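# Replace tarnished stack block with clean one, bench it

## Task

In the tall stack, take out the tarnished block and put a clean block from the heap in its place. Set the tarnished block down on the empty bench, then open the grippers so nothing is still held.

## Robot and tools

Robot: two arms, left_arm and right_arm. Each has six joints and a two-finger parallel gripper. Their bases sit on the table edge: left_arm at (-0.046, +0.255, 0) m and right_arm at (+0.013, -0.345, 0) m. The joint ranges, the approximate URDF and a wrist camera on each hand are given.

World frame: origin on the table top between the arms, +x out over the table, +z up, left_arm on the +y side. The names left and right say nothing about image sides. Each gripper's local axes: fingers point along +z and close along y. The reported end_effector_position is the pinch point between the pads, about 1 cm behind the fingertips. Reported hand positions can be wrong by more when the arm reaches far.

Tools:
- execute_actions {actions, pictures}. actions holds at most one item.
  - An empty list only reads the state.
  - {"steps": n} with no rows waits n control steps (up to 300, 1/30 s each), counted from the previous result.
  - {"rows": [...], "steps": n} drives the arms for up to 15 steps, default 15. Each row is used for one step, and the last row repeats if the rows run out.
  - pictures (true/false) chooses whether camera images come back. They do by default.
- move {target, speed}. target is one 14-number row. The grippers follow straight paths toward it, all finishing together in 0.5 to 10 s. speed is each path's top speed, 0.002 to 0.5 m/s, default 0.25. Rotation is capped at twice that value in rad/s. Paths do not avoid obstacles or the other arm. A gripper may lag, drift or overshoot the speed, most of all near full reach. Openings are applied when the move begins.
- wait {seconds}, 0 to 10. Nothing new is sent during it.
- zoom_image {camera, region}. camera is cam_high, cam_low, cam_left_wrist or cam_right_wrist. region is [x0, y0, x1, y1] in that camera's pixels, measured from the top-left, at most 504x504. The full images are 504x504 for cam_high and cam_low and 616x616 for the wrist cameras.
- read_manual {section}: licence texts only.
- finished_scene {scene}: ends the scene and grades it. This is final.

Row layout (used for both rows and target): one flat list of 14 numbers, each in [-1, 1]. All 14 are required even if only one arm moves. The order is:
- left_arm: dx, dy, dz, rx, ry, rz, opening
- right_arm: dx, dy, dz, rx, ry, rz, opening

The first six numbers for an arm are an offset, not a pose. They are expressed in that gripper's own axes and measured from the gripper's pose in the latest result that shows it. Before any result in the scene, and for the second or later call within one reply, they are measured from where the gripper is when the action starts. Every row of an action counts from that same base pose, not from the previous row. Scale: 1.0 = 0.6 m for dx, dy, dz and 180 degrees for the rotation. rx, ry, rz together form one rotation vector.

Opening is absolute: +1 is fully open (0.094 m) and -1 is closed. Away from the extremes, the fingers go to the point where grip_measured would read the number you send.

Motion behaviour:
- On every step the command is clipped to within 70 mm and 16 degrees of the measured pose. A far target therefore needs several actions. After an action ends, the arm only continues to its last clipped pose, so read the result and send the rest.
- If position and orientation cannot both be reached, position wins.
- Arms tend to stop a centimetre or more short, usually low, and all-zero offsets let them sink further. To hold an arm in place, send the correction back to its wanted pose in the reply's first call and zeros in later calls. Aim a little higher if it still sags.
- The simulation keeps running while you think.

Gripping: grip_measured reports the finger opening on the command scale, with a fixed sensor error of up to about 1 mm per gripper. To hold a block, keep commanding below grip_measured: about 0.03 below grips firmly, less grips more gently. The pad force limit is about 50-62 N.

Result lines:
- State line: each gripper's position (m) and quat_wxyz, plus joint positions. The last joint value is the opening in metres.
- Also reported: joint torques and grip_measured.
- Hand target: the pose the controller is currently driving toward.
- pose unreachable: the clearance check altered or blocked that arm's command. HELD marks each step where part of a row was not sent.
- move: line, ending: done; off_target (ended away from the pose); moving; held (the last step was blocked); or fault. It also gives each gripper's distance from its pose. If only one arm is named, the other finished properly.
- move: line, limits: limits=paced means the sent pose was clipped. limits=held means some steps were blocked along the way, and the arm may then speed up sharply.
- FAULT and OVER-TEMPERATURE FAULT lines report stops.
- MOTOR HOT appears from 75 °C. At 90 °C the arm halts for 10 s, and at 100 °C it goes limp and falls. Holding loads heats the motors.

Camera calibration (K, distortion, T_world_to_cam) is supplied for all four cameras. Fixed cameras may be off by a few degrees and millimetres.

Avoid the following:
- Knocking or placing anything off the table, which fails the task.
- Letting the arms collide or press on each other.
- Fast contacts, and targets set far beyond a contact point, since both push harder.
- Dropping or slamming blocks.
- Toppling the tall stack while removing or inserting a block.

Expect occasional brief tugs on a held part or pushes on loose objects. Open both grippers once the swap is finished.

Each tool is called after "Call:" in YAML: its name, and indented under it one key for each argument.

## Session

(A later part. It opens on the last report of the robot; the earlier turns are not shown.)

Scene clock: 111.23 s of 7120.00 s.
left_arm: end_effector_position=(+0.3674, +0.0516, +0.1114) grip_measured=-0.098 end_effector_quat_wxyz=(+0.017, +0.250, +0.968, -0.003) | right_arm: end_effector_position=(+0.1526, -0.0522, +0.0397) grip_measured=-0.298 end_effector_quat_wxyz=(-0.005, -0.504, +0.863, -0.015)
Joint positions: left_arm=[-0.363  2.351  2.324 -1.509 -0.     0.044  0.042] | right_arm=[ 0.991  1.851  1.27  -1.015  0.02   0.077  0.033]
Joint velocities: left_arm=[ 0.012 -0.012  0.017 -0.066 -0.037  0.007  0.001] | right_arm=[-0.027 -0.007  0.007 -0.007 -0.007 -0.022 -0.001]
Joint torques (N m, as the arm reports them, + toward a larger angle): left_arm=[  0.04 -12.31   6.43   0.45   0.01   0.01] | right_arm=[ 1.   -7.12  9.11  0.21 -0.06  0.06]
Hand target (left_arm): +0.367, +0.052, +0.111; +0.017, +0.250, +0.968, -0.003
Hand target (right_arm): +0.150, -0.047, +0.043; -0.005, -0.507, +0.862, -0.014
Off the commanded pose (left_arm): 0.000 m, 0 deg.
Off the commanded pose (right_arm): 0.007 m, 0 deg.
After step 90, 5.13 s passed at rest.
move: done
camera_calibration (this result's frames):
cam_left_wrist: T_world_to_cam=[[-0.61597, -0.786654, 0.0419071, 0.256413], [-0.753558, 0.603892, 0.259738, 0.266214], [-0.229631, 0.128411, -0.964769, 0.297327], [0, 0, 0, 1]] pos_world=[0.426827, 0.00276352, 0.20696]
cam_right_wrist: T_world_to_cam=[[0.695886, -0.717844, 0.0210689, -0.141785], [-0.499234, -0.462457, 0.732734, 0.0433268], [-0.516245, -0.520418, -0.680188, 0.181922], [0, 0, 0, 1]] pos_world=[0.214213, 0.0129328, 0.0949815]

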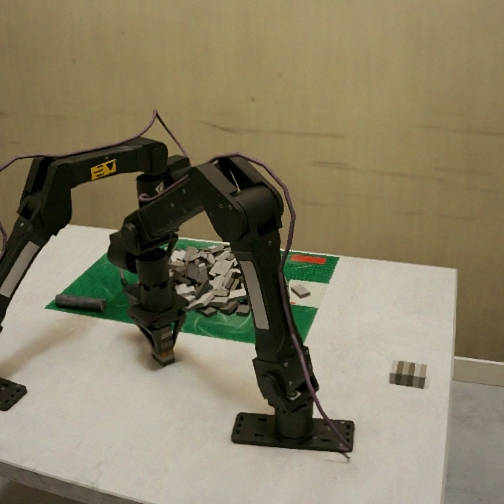

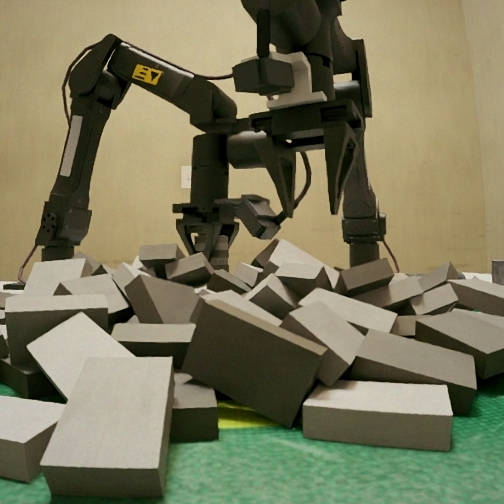

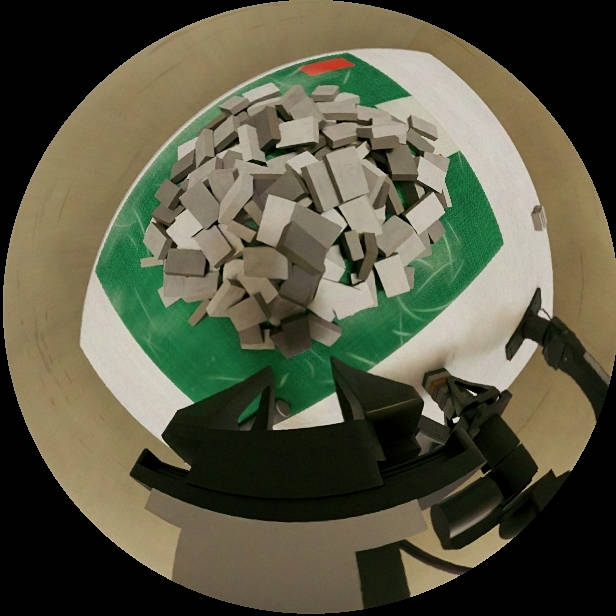

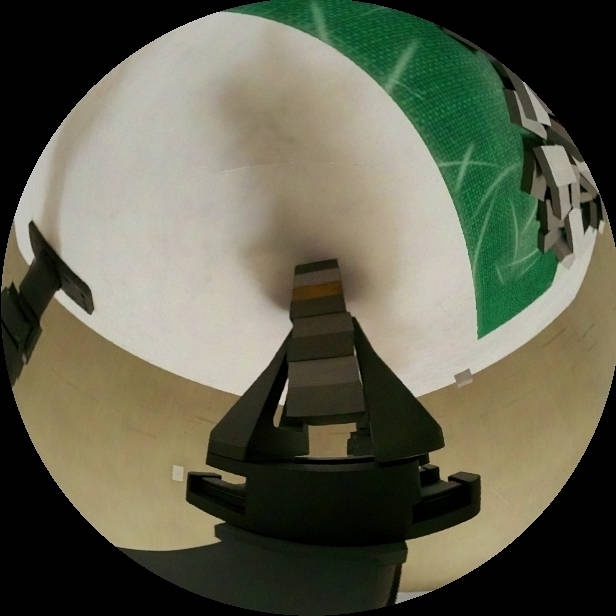

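Call:
move:
  target: [0,0,0,0,0,0,-0.1, -0.025,0.008,-0.004,0,0,0,-0.22]
  speed: 0.04

Call:
zoom_image:
  camera: "cam_high"
  region: [110,295,210,375]

Call:
zoom_image:
  camera: "cam_left_wrist"
  region: [400,350,520,440]

Scene clock: 122.13 s of 7120.00 s.
left_arm: end_effector_position=(+0.3674, +0.0516, +0.1114) grip_measured=-0.098 end_effector_quat_wxyz=(+0.017, +0.250, +0.968, -0.003) | right_arm: end_effector_position=(+0.1568, -0.0433, +0.0359) grip_measured=-0.221 end_effector_quat_wxyz=(-0.009, -0.503, +0.864, -0.018)
Joint positions: left_arm=[-0.363  2.351  2.324 -1.509 -0.     0.044  0.042] | right_arm=[ 0.991  1.9    1.32  -1.026  0.02   0.08   0.037]
Joint velocities: left_arm=[ 0.002  0.012 -0.007 -0.051  0.007  0.037 -0.   ] | right_arm=[-0.002 -0.007 -0.002  0.081  0.007 -0.007  0.001]
Joint torques (N m, as the arm reports them, + toward a larger angle): left_arm=[  0.06 -12.28   6.42   0.46   0.04   0.01] | right_arm=[ 0.72 -8.03  9.1   0.19 -0.02  0.09]
Hand target (left_arm): +0.367, +0.052, +0.111; +0.017, +0.250, +0.968, -0.003
Hand target (right_arm): +0.156, -0.037, +0.041; -0.005, -0.504, +0.863, -0.015
Off the commanded pose (left_arm): 0.000 m, 0 deg.
Off the commanded pose (right_arm): 0.009 m, 1 deg.
After step 90, 7.17 s passed at rest.
move: done
camera_calibration (this result's frames):
cam_left_wrist: T_world_to_cam=[[-0.61597, -0.786654, 0.0419071, 0.256413], [-0.753558, 0.603892, 0.259738, 0.266214], [-0.229631, 0.128411, -0.964769, 0.297327], [0, 0, 0, 1]] pos_world=[0.426827, 0.00276352, 0.20696]
cam_right_wrist: T_world_to_cam=[[0.69352, -0.720005, 0.0249655, -0.138051], [-0.497573, -0.453634, 0.73935, 0.0521791], [-0.52101, -0.525176, -0.672859, 0.18645], [0, 0, 0, 1]] pos_world=[0.218847, 0.0221918, 0.0903227]

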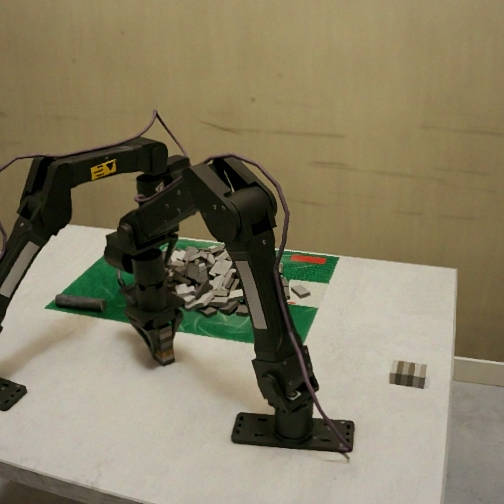

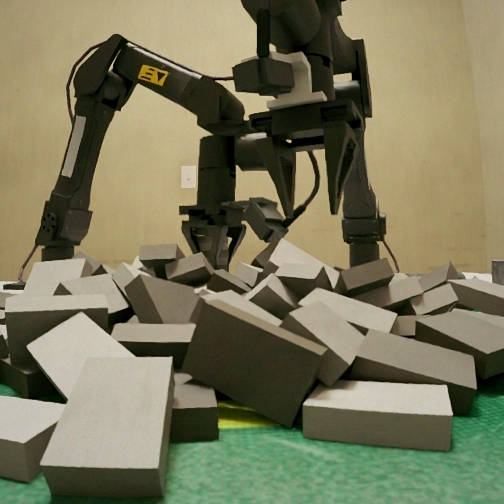

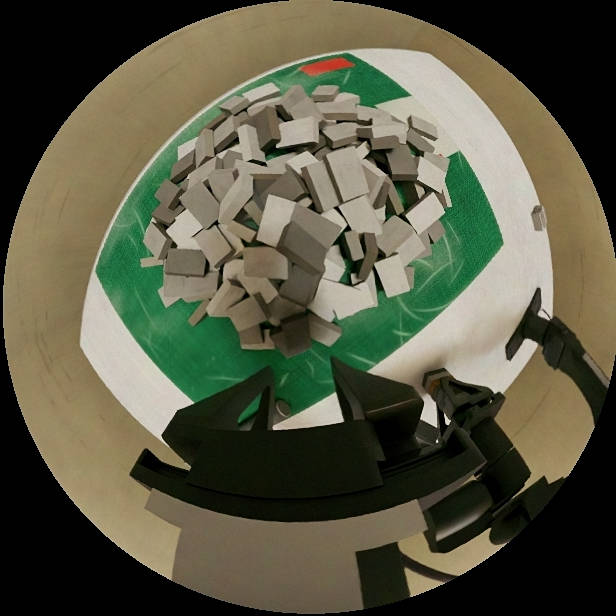

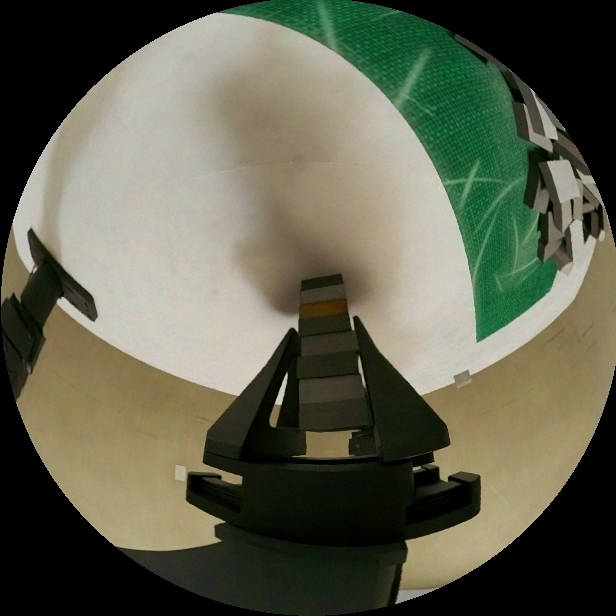

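Region (110, 295, 210, 375) of cam_high's 504x504 image, scaled by 5.040, with more detail than that image has; it fills the top 403 rows of this view, and the rest is white.

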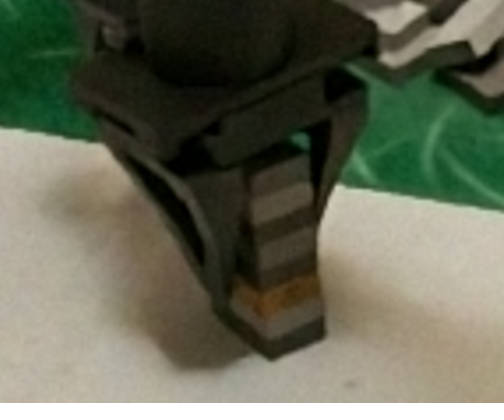

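Region (400, 350, 520, 440) of cam_left_wrist's 616x616 image, scaled by 4.200, with more detail than that image has; it fills the top 378 rows of this view, and the rest is white.

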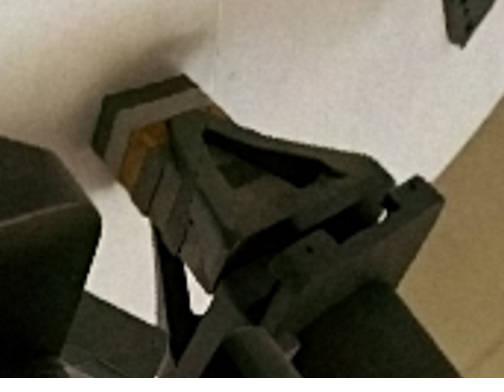

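Centred; may be slightly low. Raise a bit and nearly close.

Call:
move:
  target: [0,0,0,0,0,0,-0.1, -0.005,0,-0.012,0,0,0,-0.39]
  speed: 0.04

Call:
zoom_image:
  camera: "cam_high"
  region: [110,295,210,375]

Call:
zoom_image:
  camera: "cam_left_wrist"
  region: [400,350,520,440]

Scene clock: 129.50 s of 7120.00 s.
left_arm: end_effector_position=(+0.3674, +0.0516, +0.1114) grip_measured=-0.098 end_effector_quat_wxyz=(+0.017, +0.250, +0.968, -0.003) | right_arm: end_effector_position=(+0.1560, -0.0472, +0.0361) grip_measured=-0.389 end_effector_quat_wxyz=(-0.014, -0.503, +0.864, -0.025)
Joint positions: left_arm=[-0.363  2.351  2.324 -1.509 -0.     0.044  0.042] | right_arm=[ 0.991  1.9    1.32  -1.041  0.025  0.08   0.029]
Joint velocities: left_arm=[-0.002  0.002 -0.032  0.022 -0.066 -0.037  0.   ] | right_arm=[ 0.012  0.012 -0.017  0.037 -0.007  0.022  0.   ]
Joint torques (N m, as the arm reports them, + toward a larger angle): left_arm=[  0.08 -12.33   6.43   0.45   0.02   0.02] | right_arm=[-0.06 -7.95  9.59  0.12 -0.08  0.01]
Hand target (left_arm): +0.367, +0.052, +0.111; +0.017, +0.250, +0.968, -0.003
Hand target (right_arm): +0.158, -0.041, +0.043; -0.009, -0.503, +0.864, -0.018
Off the commanded pose (left_arm): 0.000 m, 0 deg.
Off the commanded pose (right_arm): 0.010 m, 1 deg.
After step 90, 3.47 s passed at rest.
move: done
camera_calibration (this result's frames):
cam_left_wrist: T_world_to_cam=[[-0.61597, -0.786654, 0.0419071, 0.256413], [-0.753558, 0.603892, 0.259738, 0.266214], [-0.229631, 0.128411, -0.964769, 0.297327], [0, 0, 0, 1]] pos_world=[0.426827, 0.00276352, 0.20696]
cam_right_wrist: T_world_to_cam=[[0.693739, -0.719366, 0.0352039, -0.14065], [-0.4959, -0.441644, 0.747685, 0.0498572], [-0.522312, -0.536156, -0.663119, 0.18343], [0, 0, 0, 1]] pos_world=[0.218106, 0.0191873, 0.08931]

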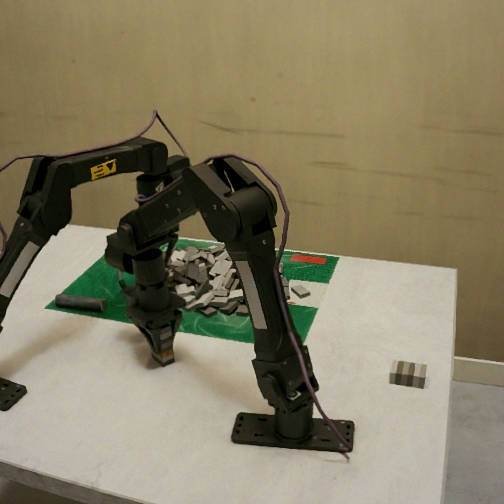

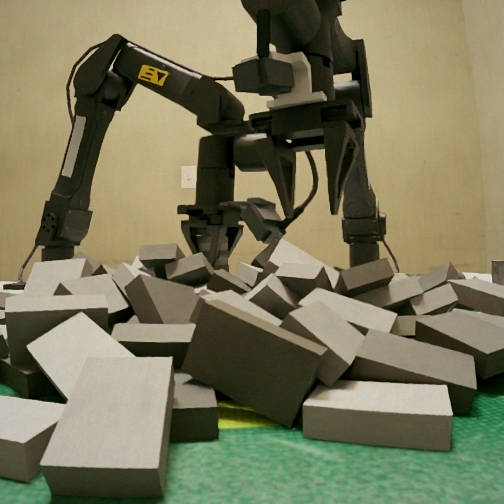

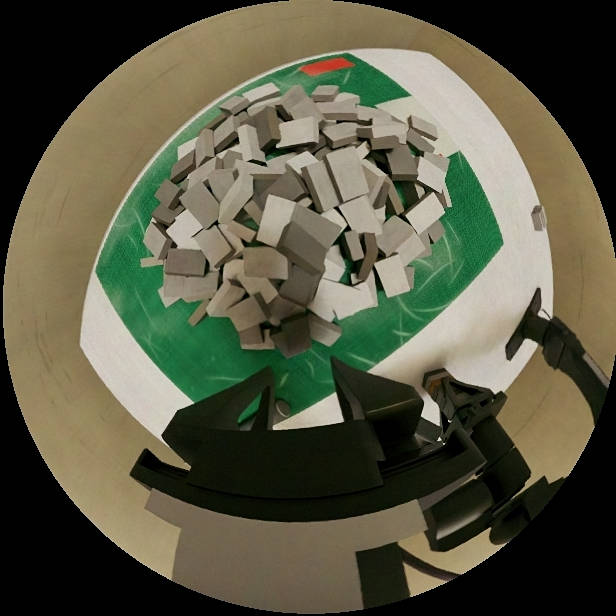

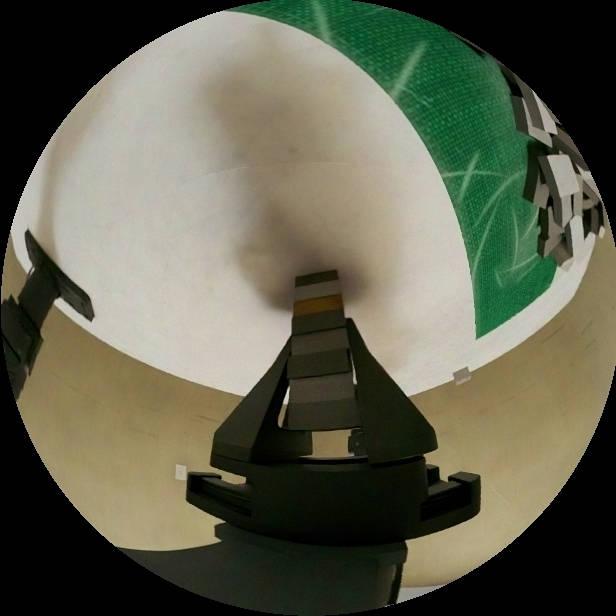

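Region (110, 295, 210, 375) of cam_high's 504x504 image, scaled by 5.040, with more detail than that image has; it fills the top 403 rows of this view, and the rest is white.

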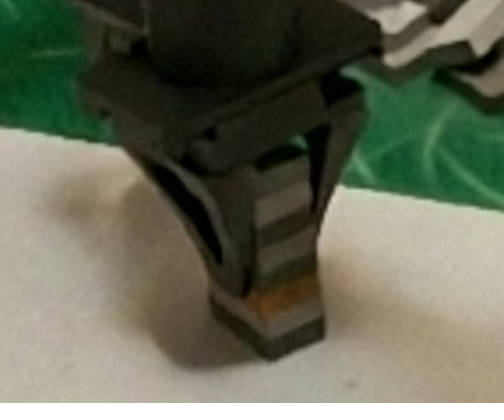

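Region (400, 350, 520, 440) of cam_left_wrist's 616x616 image, scaled by 4.200, with more detail than that image has; it fills the top 378 rows of this view, and the rest is white.

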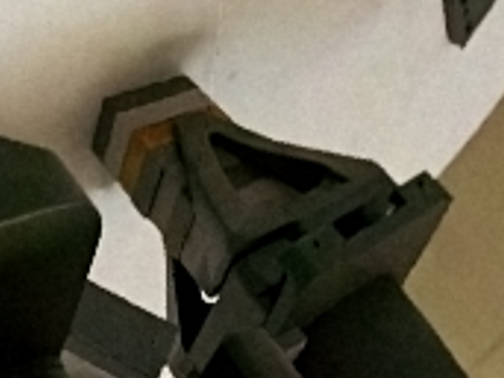

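Looks right at the tarnished level. Grip and lift.

Call:
move:
  target: [0,0,0,0,0,0,-0.1, 0,0,-0.005,0,0,0,-0.52]
  speed: 0.04

Call:
move:
  target: [0,0,0,0,0,0,-0.1, -0.01,0,-0.06,0,-0.02,0,-0.52]
  speed: 0.04

Call:
zoom_image:
  camera: "cam_high"
  region: [110,295,210,375]

Scene clock: 137.40 s of 7120.00 s.
left_arm: end_effector_position=(+0.3674, +0.0516, +0.1114) grip_measured=-0.098 end_effector_quat_wxyz=(+0.017, +0.250, +0.968, -0.003) | right_arm: end_effector_position=(+0.1558, -0.0473, +0.0361) grip_measured=-0.453 end_effector_quat_wxyz=(-0.015, -0.503, +0.864, -0.025)
Joint positions: left_arm=[-0.363  2.351  2.324 -1.509 -0.     0.044  0.042] | right_arm=[ 0.991  1.9    1.32  -1.042  0.024  0.08   0.026]
Joint velocities: left_arm=[-0.022  0.022 -0.002  0.022 -0.022 -0.081 -0.001] | right_arm=[-0.002 -0.012 -0.002 -0.095  0.007 -0.022 -0.   ]
Joint torques (N m, as the arm reports them, + toward a larger angle): left_arm=[  0.02 -12.28   6.41   0.46   0.03   0.02] | right_arm=[-0.01 -8.35  7.33  0.19 -0.01  0.02]
Hand target (left_arm): +0.367, +0.052, +0.111; +0.017, +0.250, +0.968, -0.003
Hand target (right_arm): +0.156, -0.047, +0.039; -0.014, -0.503, +0.864, -0.025
Off the commanded pose (left_arm): 0.000 m, 0 deg.
Off the commanded pose (right_arm): 0.003 m, 0 deg.
After step 90, 4.20 s passed at rest.
move: done
camera_calibration (this result's frames):
cam_left_wrist: T_world_to_cam=[[-0.61597, -0.786654, 0.0419071, 0.256413], [-0.753558, 0.603892, 0.259738, 0.266214], [-0.229631, 0.128411, -0.964769, 0.297327], [0, 0, 0, 1]] pos_world=[0.426827, 0.00276352, 0.20696]
cam_right_wrist: T_world_to_cam=[[0.693746, -0.71938, 0.0347669, -0.140578], [-0.49516, -0.441348, 0.748351, 0.0495755], [-0.523004, -0.53638, -0.662392, 0.183338], [0, 0, 0, 1]] pos_world=[0.21796, 0.0190902, 0.0892292]

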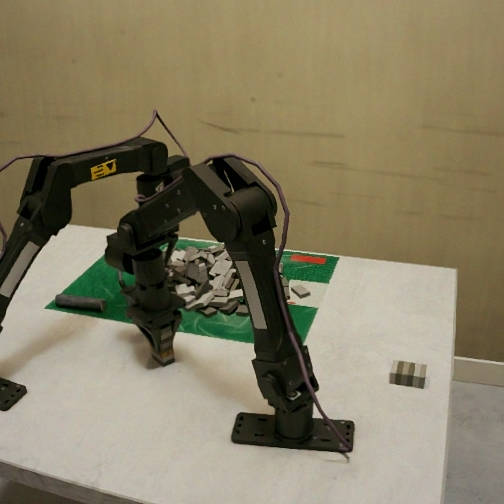

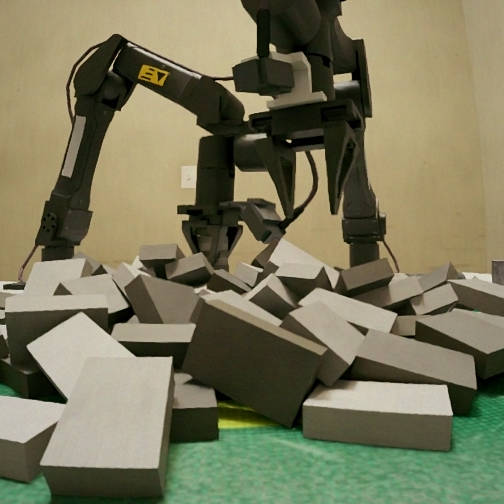

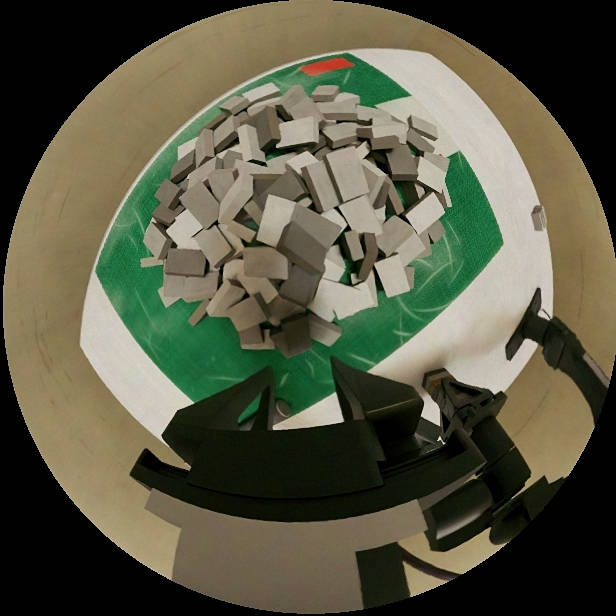

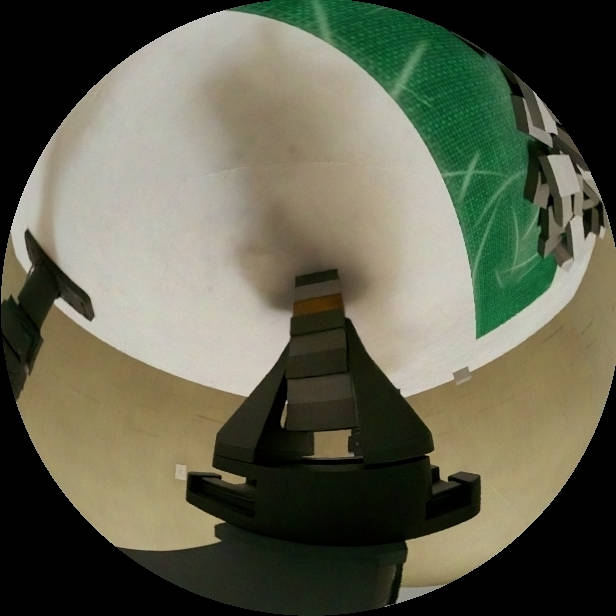

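Scene clock: 138.70 s of 7120.00 s.
left_arm: end_effector_position=(+0.3674, +0.0516, +0.1114) grip_measured=-0.098 end_effector_quat_wxyz=(+0.017, +0.250, +0.968, -0.003) | right_arm: end_effector_position=(+0.1547, -0.0496, +0.0462) grip_measured=-0.453 end_effector_quat_wxyz=(-0.016, -0.503, +0.864, -0.026)
Joint positions: left_arm=[-0.363  2.351  2.324 -1.509 -0.     0.044  0.042] | right_arm=[ 0.991  1.883  1.338 -1.082  0.024  0.08   0.026]
Joint velocities: left_arm=[-0.002 -0.022  0.007  0.037 -0.066  0.037 -0.001] | right_arm=[-0.002  0.012 -0.007  0.022 -0.022 -0.007 -0.001]
Joint torques (N m, as the arm reports them, + toward a larger angle): left_arm=[  0.09 -12.3    6.42   0.45   0.02   0.02] | right_arm=[  0.17 -11.72  10.26   0.1    0.04   0.04]
Hand target (left_arm): +0.367, +0.052, +0.111; +0.017, +0.250, +0.968, -0.003
Hand target (right_arm): +0.158, -0.041, +0.071; +0.012, -0.503, +0.864, -0.009
Off the commanded pose (left_arm): 0.000 m, 0 deg.
Off the commanded pose (right_arm): 0.028 m, 4 deg.
move: off_target (right_arm)
camera_calibration (this result's frames):
cam_left_wrist: T_world_to_cam=[[-0.61597, -0.786654, 0.0419071, 0.256413], [-0.753558, 0.603892, 0.259738, 0.266214], [-0.229631, 0.128411, -0.964769, 0.297327], [0, 0, 0, 1]] pos_world=[0.426827, 0.00276352, 0.20696]
cam_right_wrist: T_world_to_cam=[[0.693809, -0.719245, 0.0362721, -0.141924], [-0.49383, -0.438497, 0.750901, 0.0402714], [-0.524176, -0.538894, -0.659418, 0.188127], [0, 0, 0, 1]] pos_world=[0.216967, 0.0169614, 0.0989625]

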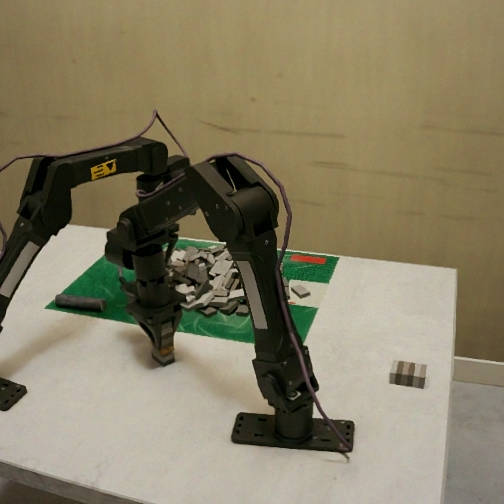

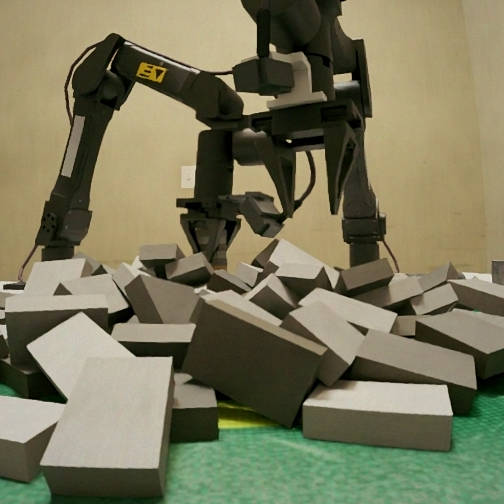

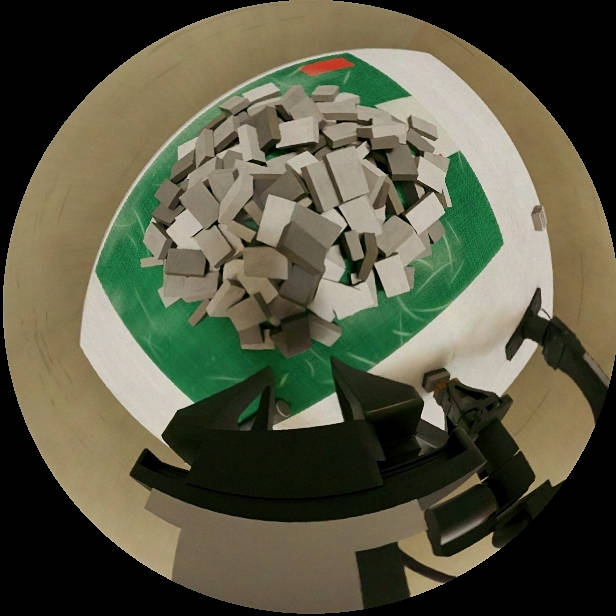

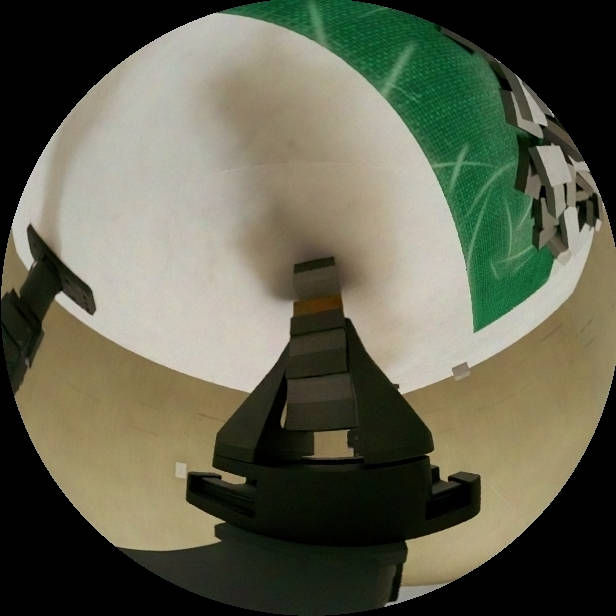

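Region (110, 295, 210, 375) of cam_high's 504x504 image, scaled by 5.040, with more detail than that image has; it fills the top 403 rows of this view, and the rest is white.

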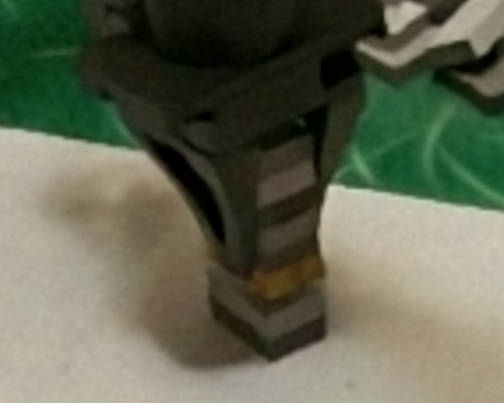

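Call:
execute_actions:
  actions:
    - {"rows":[[0,0,0,0,0,0,-0.1,-0.01,0,-0.05,0,-0.02,0,-0.52],[0,0,0,0,0,0,-0.1,-0.01,0,-0.06,0,-0.02,0,-0.52],[0,0,0,0,0,0,-0.1,-0.01,0,-0.07,0,-0.02,0,-0.52],[0,0,0,0,0,0,-0.1,-0.01,0,-0.08,0,-0.02,0,-0.52],[0,0,0,0,0,0,-0.1,-0.01,0,-0.09,0,-0.02,0,-0.52],[0,0,0,0,0,0,-0.1,-0.01,0,-0.1,0,-0.02,0,-0.52]]}
  pictures: false

Call:
move:
  target: [0,0,0,0,0,0,-0.1, 0.357,-0.383,-0.03,0,-0.02,0.33,-0.52]
  speed: 0.12

Scene clock: 150.00 s of 7120.00 s.
left_arm: end_effector_position=(+0.3674, +0.0516, +0.1114) grip_measured=-0.098 end_effector_quat_wxyz=(+0.017, +0.250, +0.968, -0.003) | right_arm: end_effector_position=(+0.1578, -0.0429, +0.0837) grip_measured=-0.453 end_effector_quat_wxyz=(-0.006, -0.503, +0.864, -0.019)
Joint positions: left_arm=[-0.363  2.351  2.324 -1.509 -0.     0.044  0.042] | right_arm=[ 0.991  1.854  1.454 -1.202  0.024  0.08   0.026]
Joint velocities: left_arm=[-0.007 -0.002 -0.012 -0.037 -0.051 -0.022 -0.001] | right_arm=[ 0.002 -0.002  0.007 -0.11  -0.051  0.037  0.   ]
Joint torques (N m, as the arm reports them, + toward a larger angle): left_arm=[  0.07 -12.28   6.41   0.46   0.03   0.02] | right_arm=[  0.27 -10.92  10.17   0.18   0.04   0.05]
Hand target (left_arm): +0.367, +0.052, +0.111; +0.017, +0.250, +0.968, -0.003
Hand target (right_arm): +0.158, -0.041, +0.105; +0.011, -0.503, +0.864, -0.010
Off the commanded pose (left_arm): 0.000 m, 0 deg.
Off the commanded pose (right_arm): 0.022 m, 2 deg.
Steps of this call (steps 1 to 90: nothing new was sent; then 7.80 s passed at rest; steps 91 to 105: all 15 steps of this action). Readings (end_effector_position):
91: left_arm (+0.3674, +0.0516, +0.1114) | right_arm (+0.1543, -0.0504, +0.0463)
92: left_arm (+0.3674, +0.0516, +0.1114) | right_arm (+0.1541, -0.0507, +0.0470)
94: left_arm (+0.3674, +0.0516, +0.1114) | right_arm (+0.1538, -0.0515, +0.0511)
98: left_arm (+0.3674, +0.0516, +0.1114) | right_arm (+0.1563, -0.0461, +0.0699)
105: the state above

Scene clock: 155.00 s of 7120.00 s.
left_arm: end_effector_position=(+0.3674, +0.0516, +0.1114) grip_measured=-0.098 end_effector_quat_wxyz=(+0.017, +0.250, +0.968, -0.003) | right_arm: end_effector_position=(+0.2439, -0.3471, +0.1047) grip_measured=-0.455 end_effector_quat_wxyz=(-0.000, -0.010, +1.000, -0.016)
Joint positions: left_arm=[-0.363  2.351  2.324 -1.509 -0.     0.044  0.042] | right_arm=[-0.133  1.419  1.073 -1.226  0.031 -0.01   0.026]
Joint velocities: left_arm=[-0.007 -0.027 -0.002 -0.007  0.007 -0.081  0.001] | right_arm=[-0.022 -0.002 -0.007  0.051 -0.022  0.022  0.001]
Joint torques (N m, as the arm reports them, + toward a larger angle): left_arm=[  0.03 -12.3    6.43   0.45   0.01   0.02] | right_arm=[-0.7  -5.8  10.78  0.28 -0.06 -0.08]
Hand target (left_arm): +0.367, +0.052, +0.111; +0.017, +0.250, +0.968, -0.003
Hand target (right_arm): +0.253, -0.349, +0.119; +0.024, -0.009, +1.000, -0.014
Off the commanded pose (left_arm): 0.000 m, 0 deg.
Off the commanded pose (right_arm): 0.015 m, 3 deg.
move: off_target (right_arm)
camera_calibration (this result's frames):
cam_left_wrist: T_world_to_cam=[[-0.61597, -0.786654, 0.0419071, 0.256413], [-0.753558, 0.603892, 0.259738, 0.266214], [-0.229631, 0.128411, -0.964769, 0.297327], [0, 0, 0, 1]] pos_world=[0.426827, 0.00276352, 0.20696]
cam_right_wrist: T_world_to_cam=[[-0.263793, -0.964275, 0.0242238, -0.270179], [-0.668722, 0.200923, 0.715849, 0.17831], [-0.695143, 0.172637, -0.697834, 0.405863], [0, 0, 0, 1]] pos_world=[0.330101, -0.366421, 0.162127]

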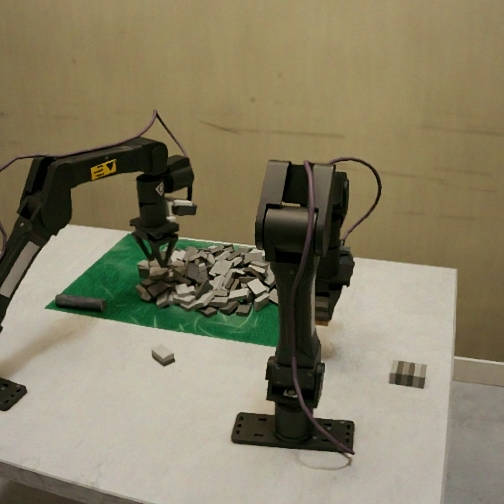

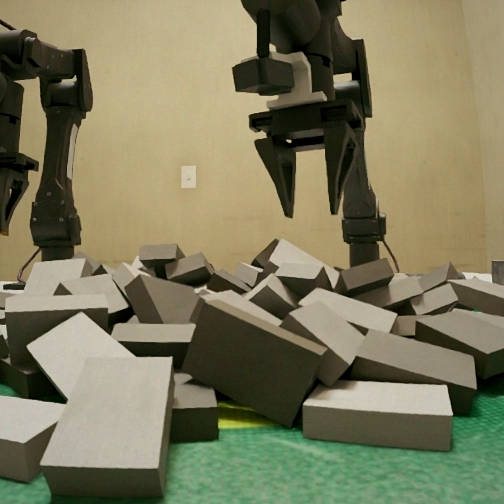

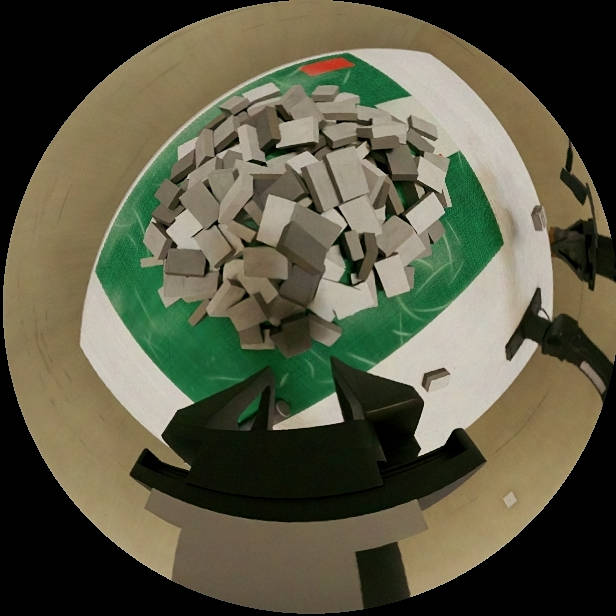

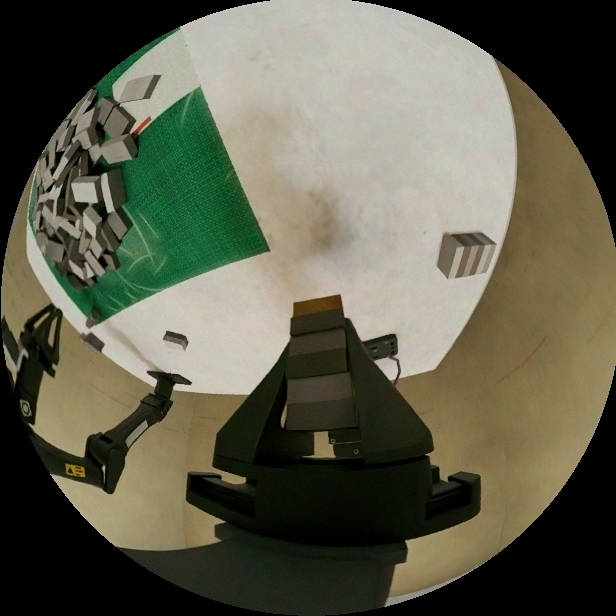

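Call:
move:
  target: [-0.073,-0.187,0.04,0,0,0,-0.1, -0.02,-0.07,0.11,0,0,0,-0.52]
  speed: 0.08

Scene clock: 161.80 s of 7120.00 s.
left_arm: end_effector_position=(+0.3512, -0.0667, +0.0904) grip_measured=-0.098 end_effector_quat_wxyz=(+0.049, +0.253, +0.966, -0.022) | right_arm: end_effector_position=(+0.2495, -0.3871, +0.0351) grip_measured=-0.455 end_effector_quat_wxyz=(-0.018, -0.013, +1.000, -0.013)
Joint positions: left_arm=[-0.587  2.604  2.702 -1.561 -0.    -0.172  0.042] | right_arm=[-0.301  1.555  0.911 -0.957  0.031 -0.182  0.026]
Joint velocities: left_arm=[ 0.002  0.007  0.002  0.022 -0.051  0.037 -0.001] | right_arm=[-0.002  0.002  0.002 -0.007  0.022 -0.051  0.   ]
Joint torques (N m, as the arm reports them, + toward a larger angle): left_arm=[ -0.36 -12.35   8.68   0.42  -0.05  -0.06] | right_arm=[-0.77 -5.92  7.39  0.46 -0.03 -0.02]
Hand target (left_arm): +0.350, -0.067, +0.088; +0.046, +0.250, +0.967, -0.018
Hand target (right_arm): +0.257, -0.391, +0.039; -0.001, -0.010, +1.000, -0.016
Off the commanded pose (left_arm): 0.002 m, 4 deg.
Off the commanded pose (right_arm): 0.010 m, 2 deg.
joint sent to its limit (left arm) — the command would take joint 4 (wrist pitch) past its lower limit, so that joint was sent only as far as its limit.
After step 90, 1.80 s passed at rest.
move: off_target (left_arm)
camera_calibration (this result's frames):
cam_left_wrist: T_world_to_cam=[[-0.623775, -0.779991, 0.050186, 0.156696], [-0.761071, 0.620755, 0.188237, 0.341112], [-0.177976, 0.0792223, -0.980841, 0.268573], [0, 0, 0, 1]] pos_world=[0.405153, -0.110802, 0.191354]
cam_right_wrist: T_world_to_cam=[[-0.259268, -0.9654, 0.0279991, -0.307267], [-0.643653, 0.194328, 0.740234, 0.230217], [-0.720063, 0.173897, -0.671766, 0.373845], [0, 0, 0, 1]] pos_world=[0.337708, -0.406384, 0.089325]

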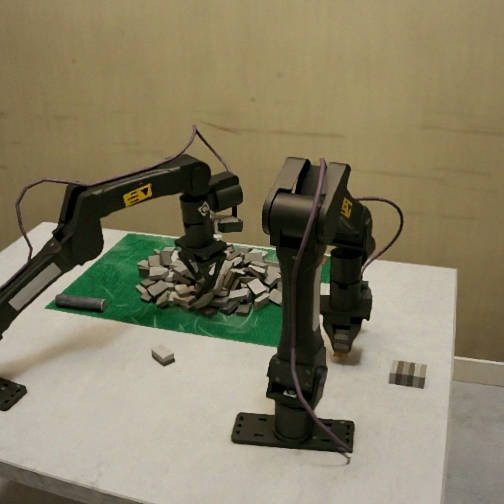

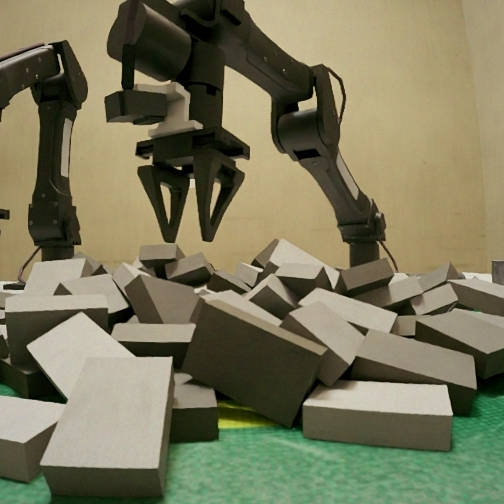

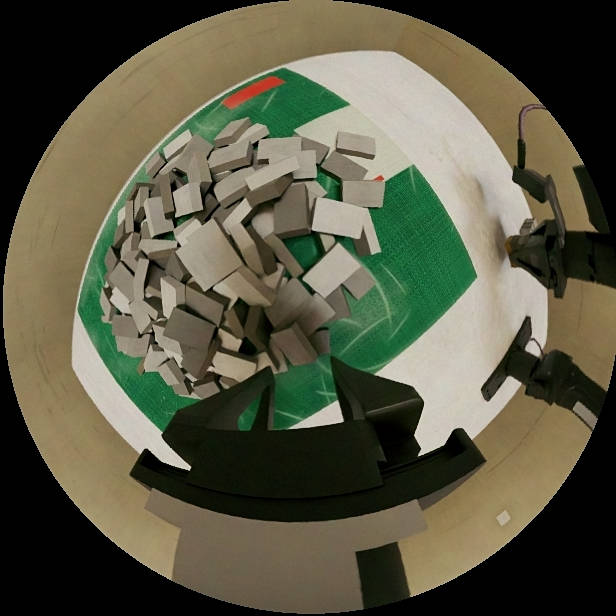

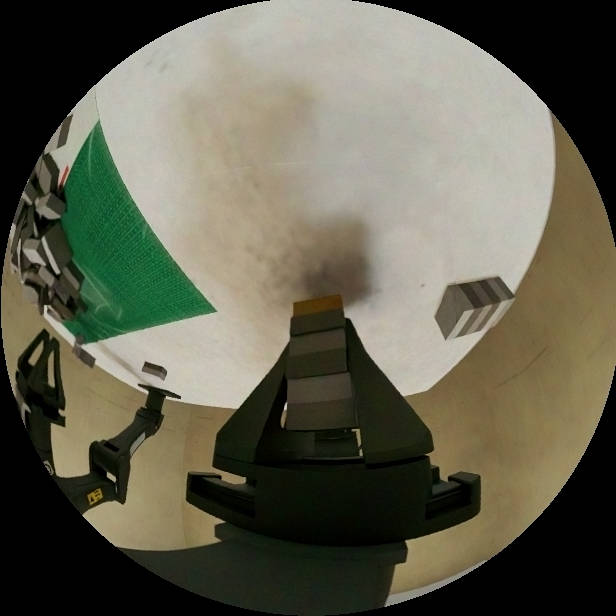

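Call:
move:
  target: [0.25,0.3,-0.03,0,0,0,-0.1, -0.005,0,0.036,0,0,0,-0.52]
  speed: 0.15

Call:
zoom_image:
  camera: "cam_high"
  region: [300,300,400,380]

Scene clock: 178.27 s of 7120.00 s.
left_arm: end_effector_position=(+0.3146, +0.1642, +0.0896) grip_measured=-0.098 end_effector_quat_wxyz=(+0.047, +0.249, +0.967, -0.015) | right_arm: end_effector_position=(+0.2467, -0.3867, +0.0151) grip_measured=-0.455 end_effector_quat_wxyz=(-0.028, -0.013, +0.999, -0.011)
Joint positions: left_arm=[-0.138  1.872  1.498 -1.102  0.032  0.266  0.042] | right_arm=[-0.301  1.599  0.866 -0.888  0.031 -0.183  0.026]
Joint velocities: left_arm=[-0.012 -0.007 -0.002  0.022  0.022  0.022  0.   ] | right_arm=[-0.027 -0.007 -0.007 -0.051 -0.007 -0.007 -0.   ]
Joint torques (N m, as the arm reports them, + toward a larger angle): left_arm=[  0.31 -10.11   4.51   0.66   0.19   0.13] | right_arm=[-0.03 -5.07  5.95  0.53 -0.01  0.03]
Hand target (left_arm): +0.311, +0.164, +0.089; +0.050, +0.253, +0.966, -0.020
Hand target (right_arm): +0.252, -0.387, +0.013; -0.018, -0.013, +1.000, -0.013
Off the commanded pose (left_arm): 0.007 m, 1 deg.
Off the commanded pose (right_arm): 0.005 m, 1 deg.
After step 90, 11.37 s passed at rest.
move: done
camera_calibration (this result's frames):
cam_left_wrist: T_world_to_cam=[[-0.616767, -0.786158, 0.0394133, 0.313798], [-0.766639, 0.6113, 0.19641, 0.172603], [-0.178502, 0.0909232, -0.979729, 0.241174], [0, 0, 0, 1]] pos_world=[0.368915, 0.119254, 0.190016]
cam_right_wrist: T_world_to_cam=[[-0.257606, -0.965785, 0.0299811, -0.307593], [-0.629505, 0.191288, 0.753082, 0.238262], [-0.73305, 0.175125, -0.657244, 0.36179], [0, 0, 0, 1]] pos_world=[0.335959, -0.406004, 0.0675756]

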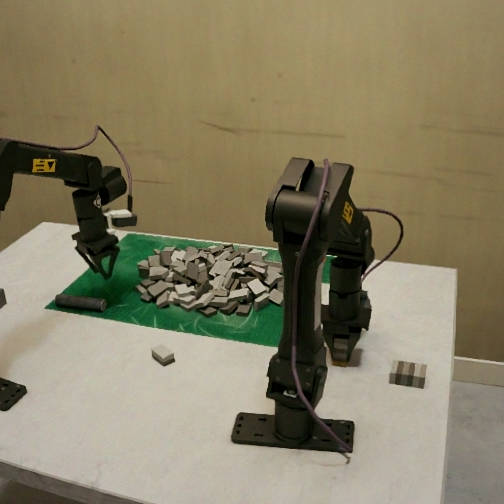

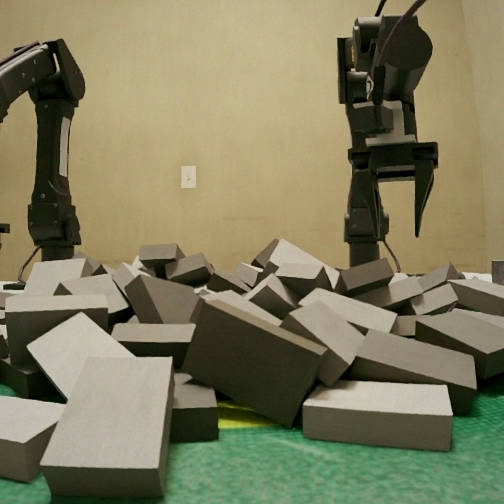

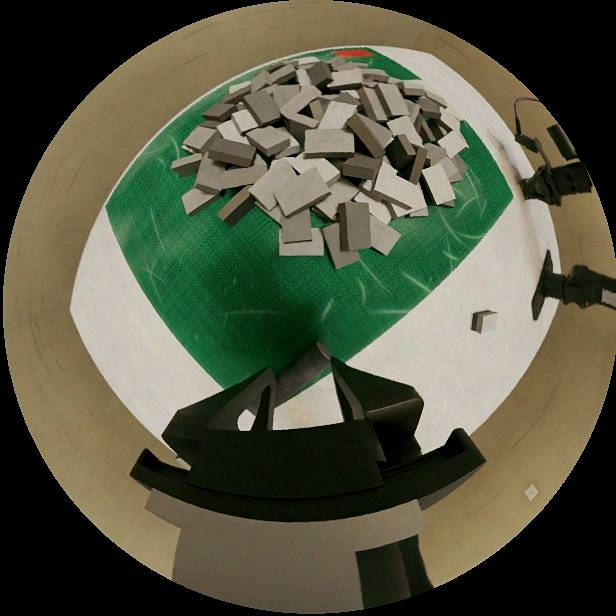

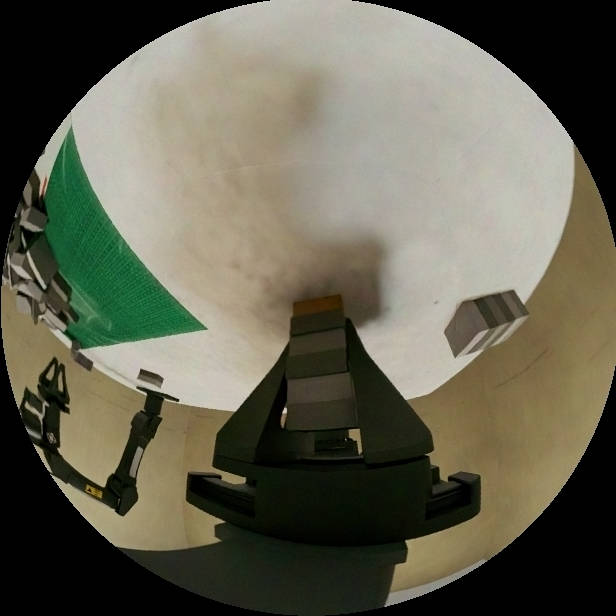

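Region (300, 300, 400, 380) of cam_high's 504x504 image, scaled by 5.040, with more detail than that image has; it fills the top 403 rows of this view, and the rest is white.

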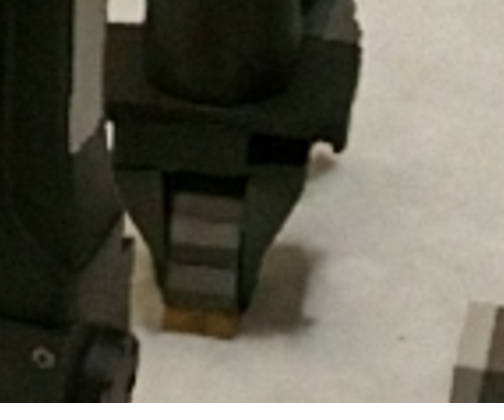

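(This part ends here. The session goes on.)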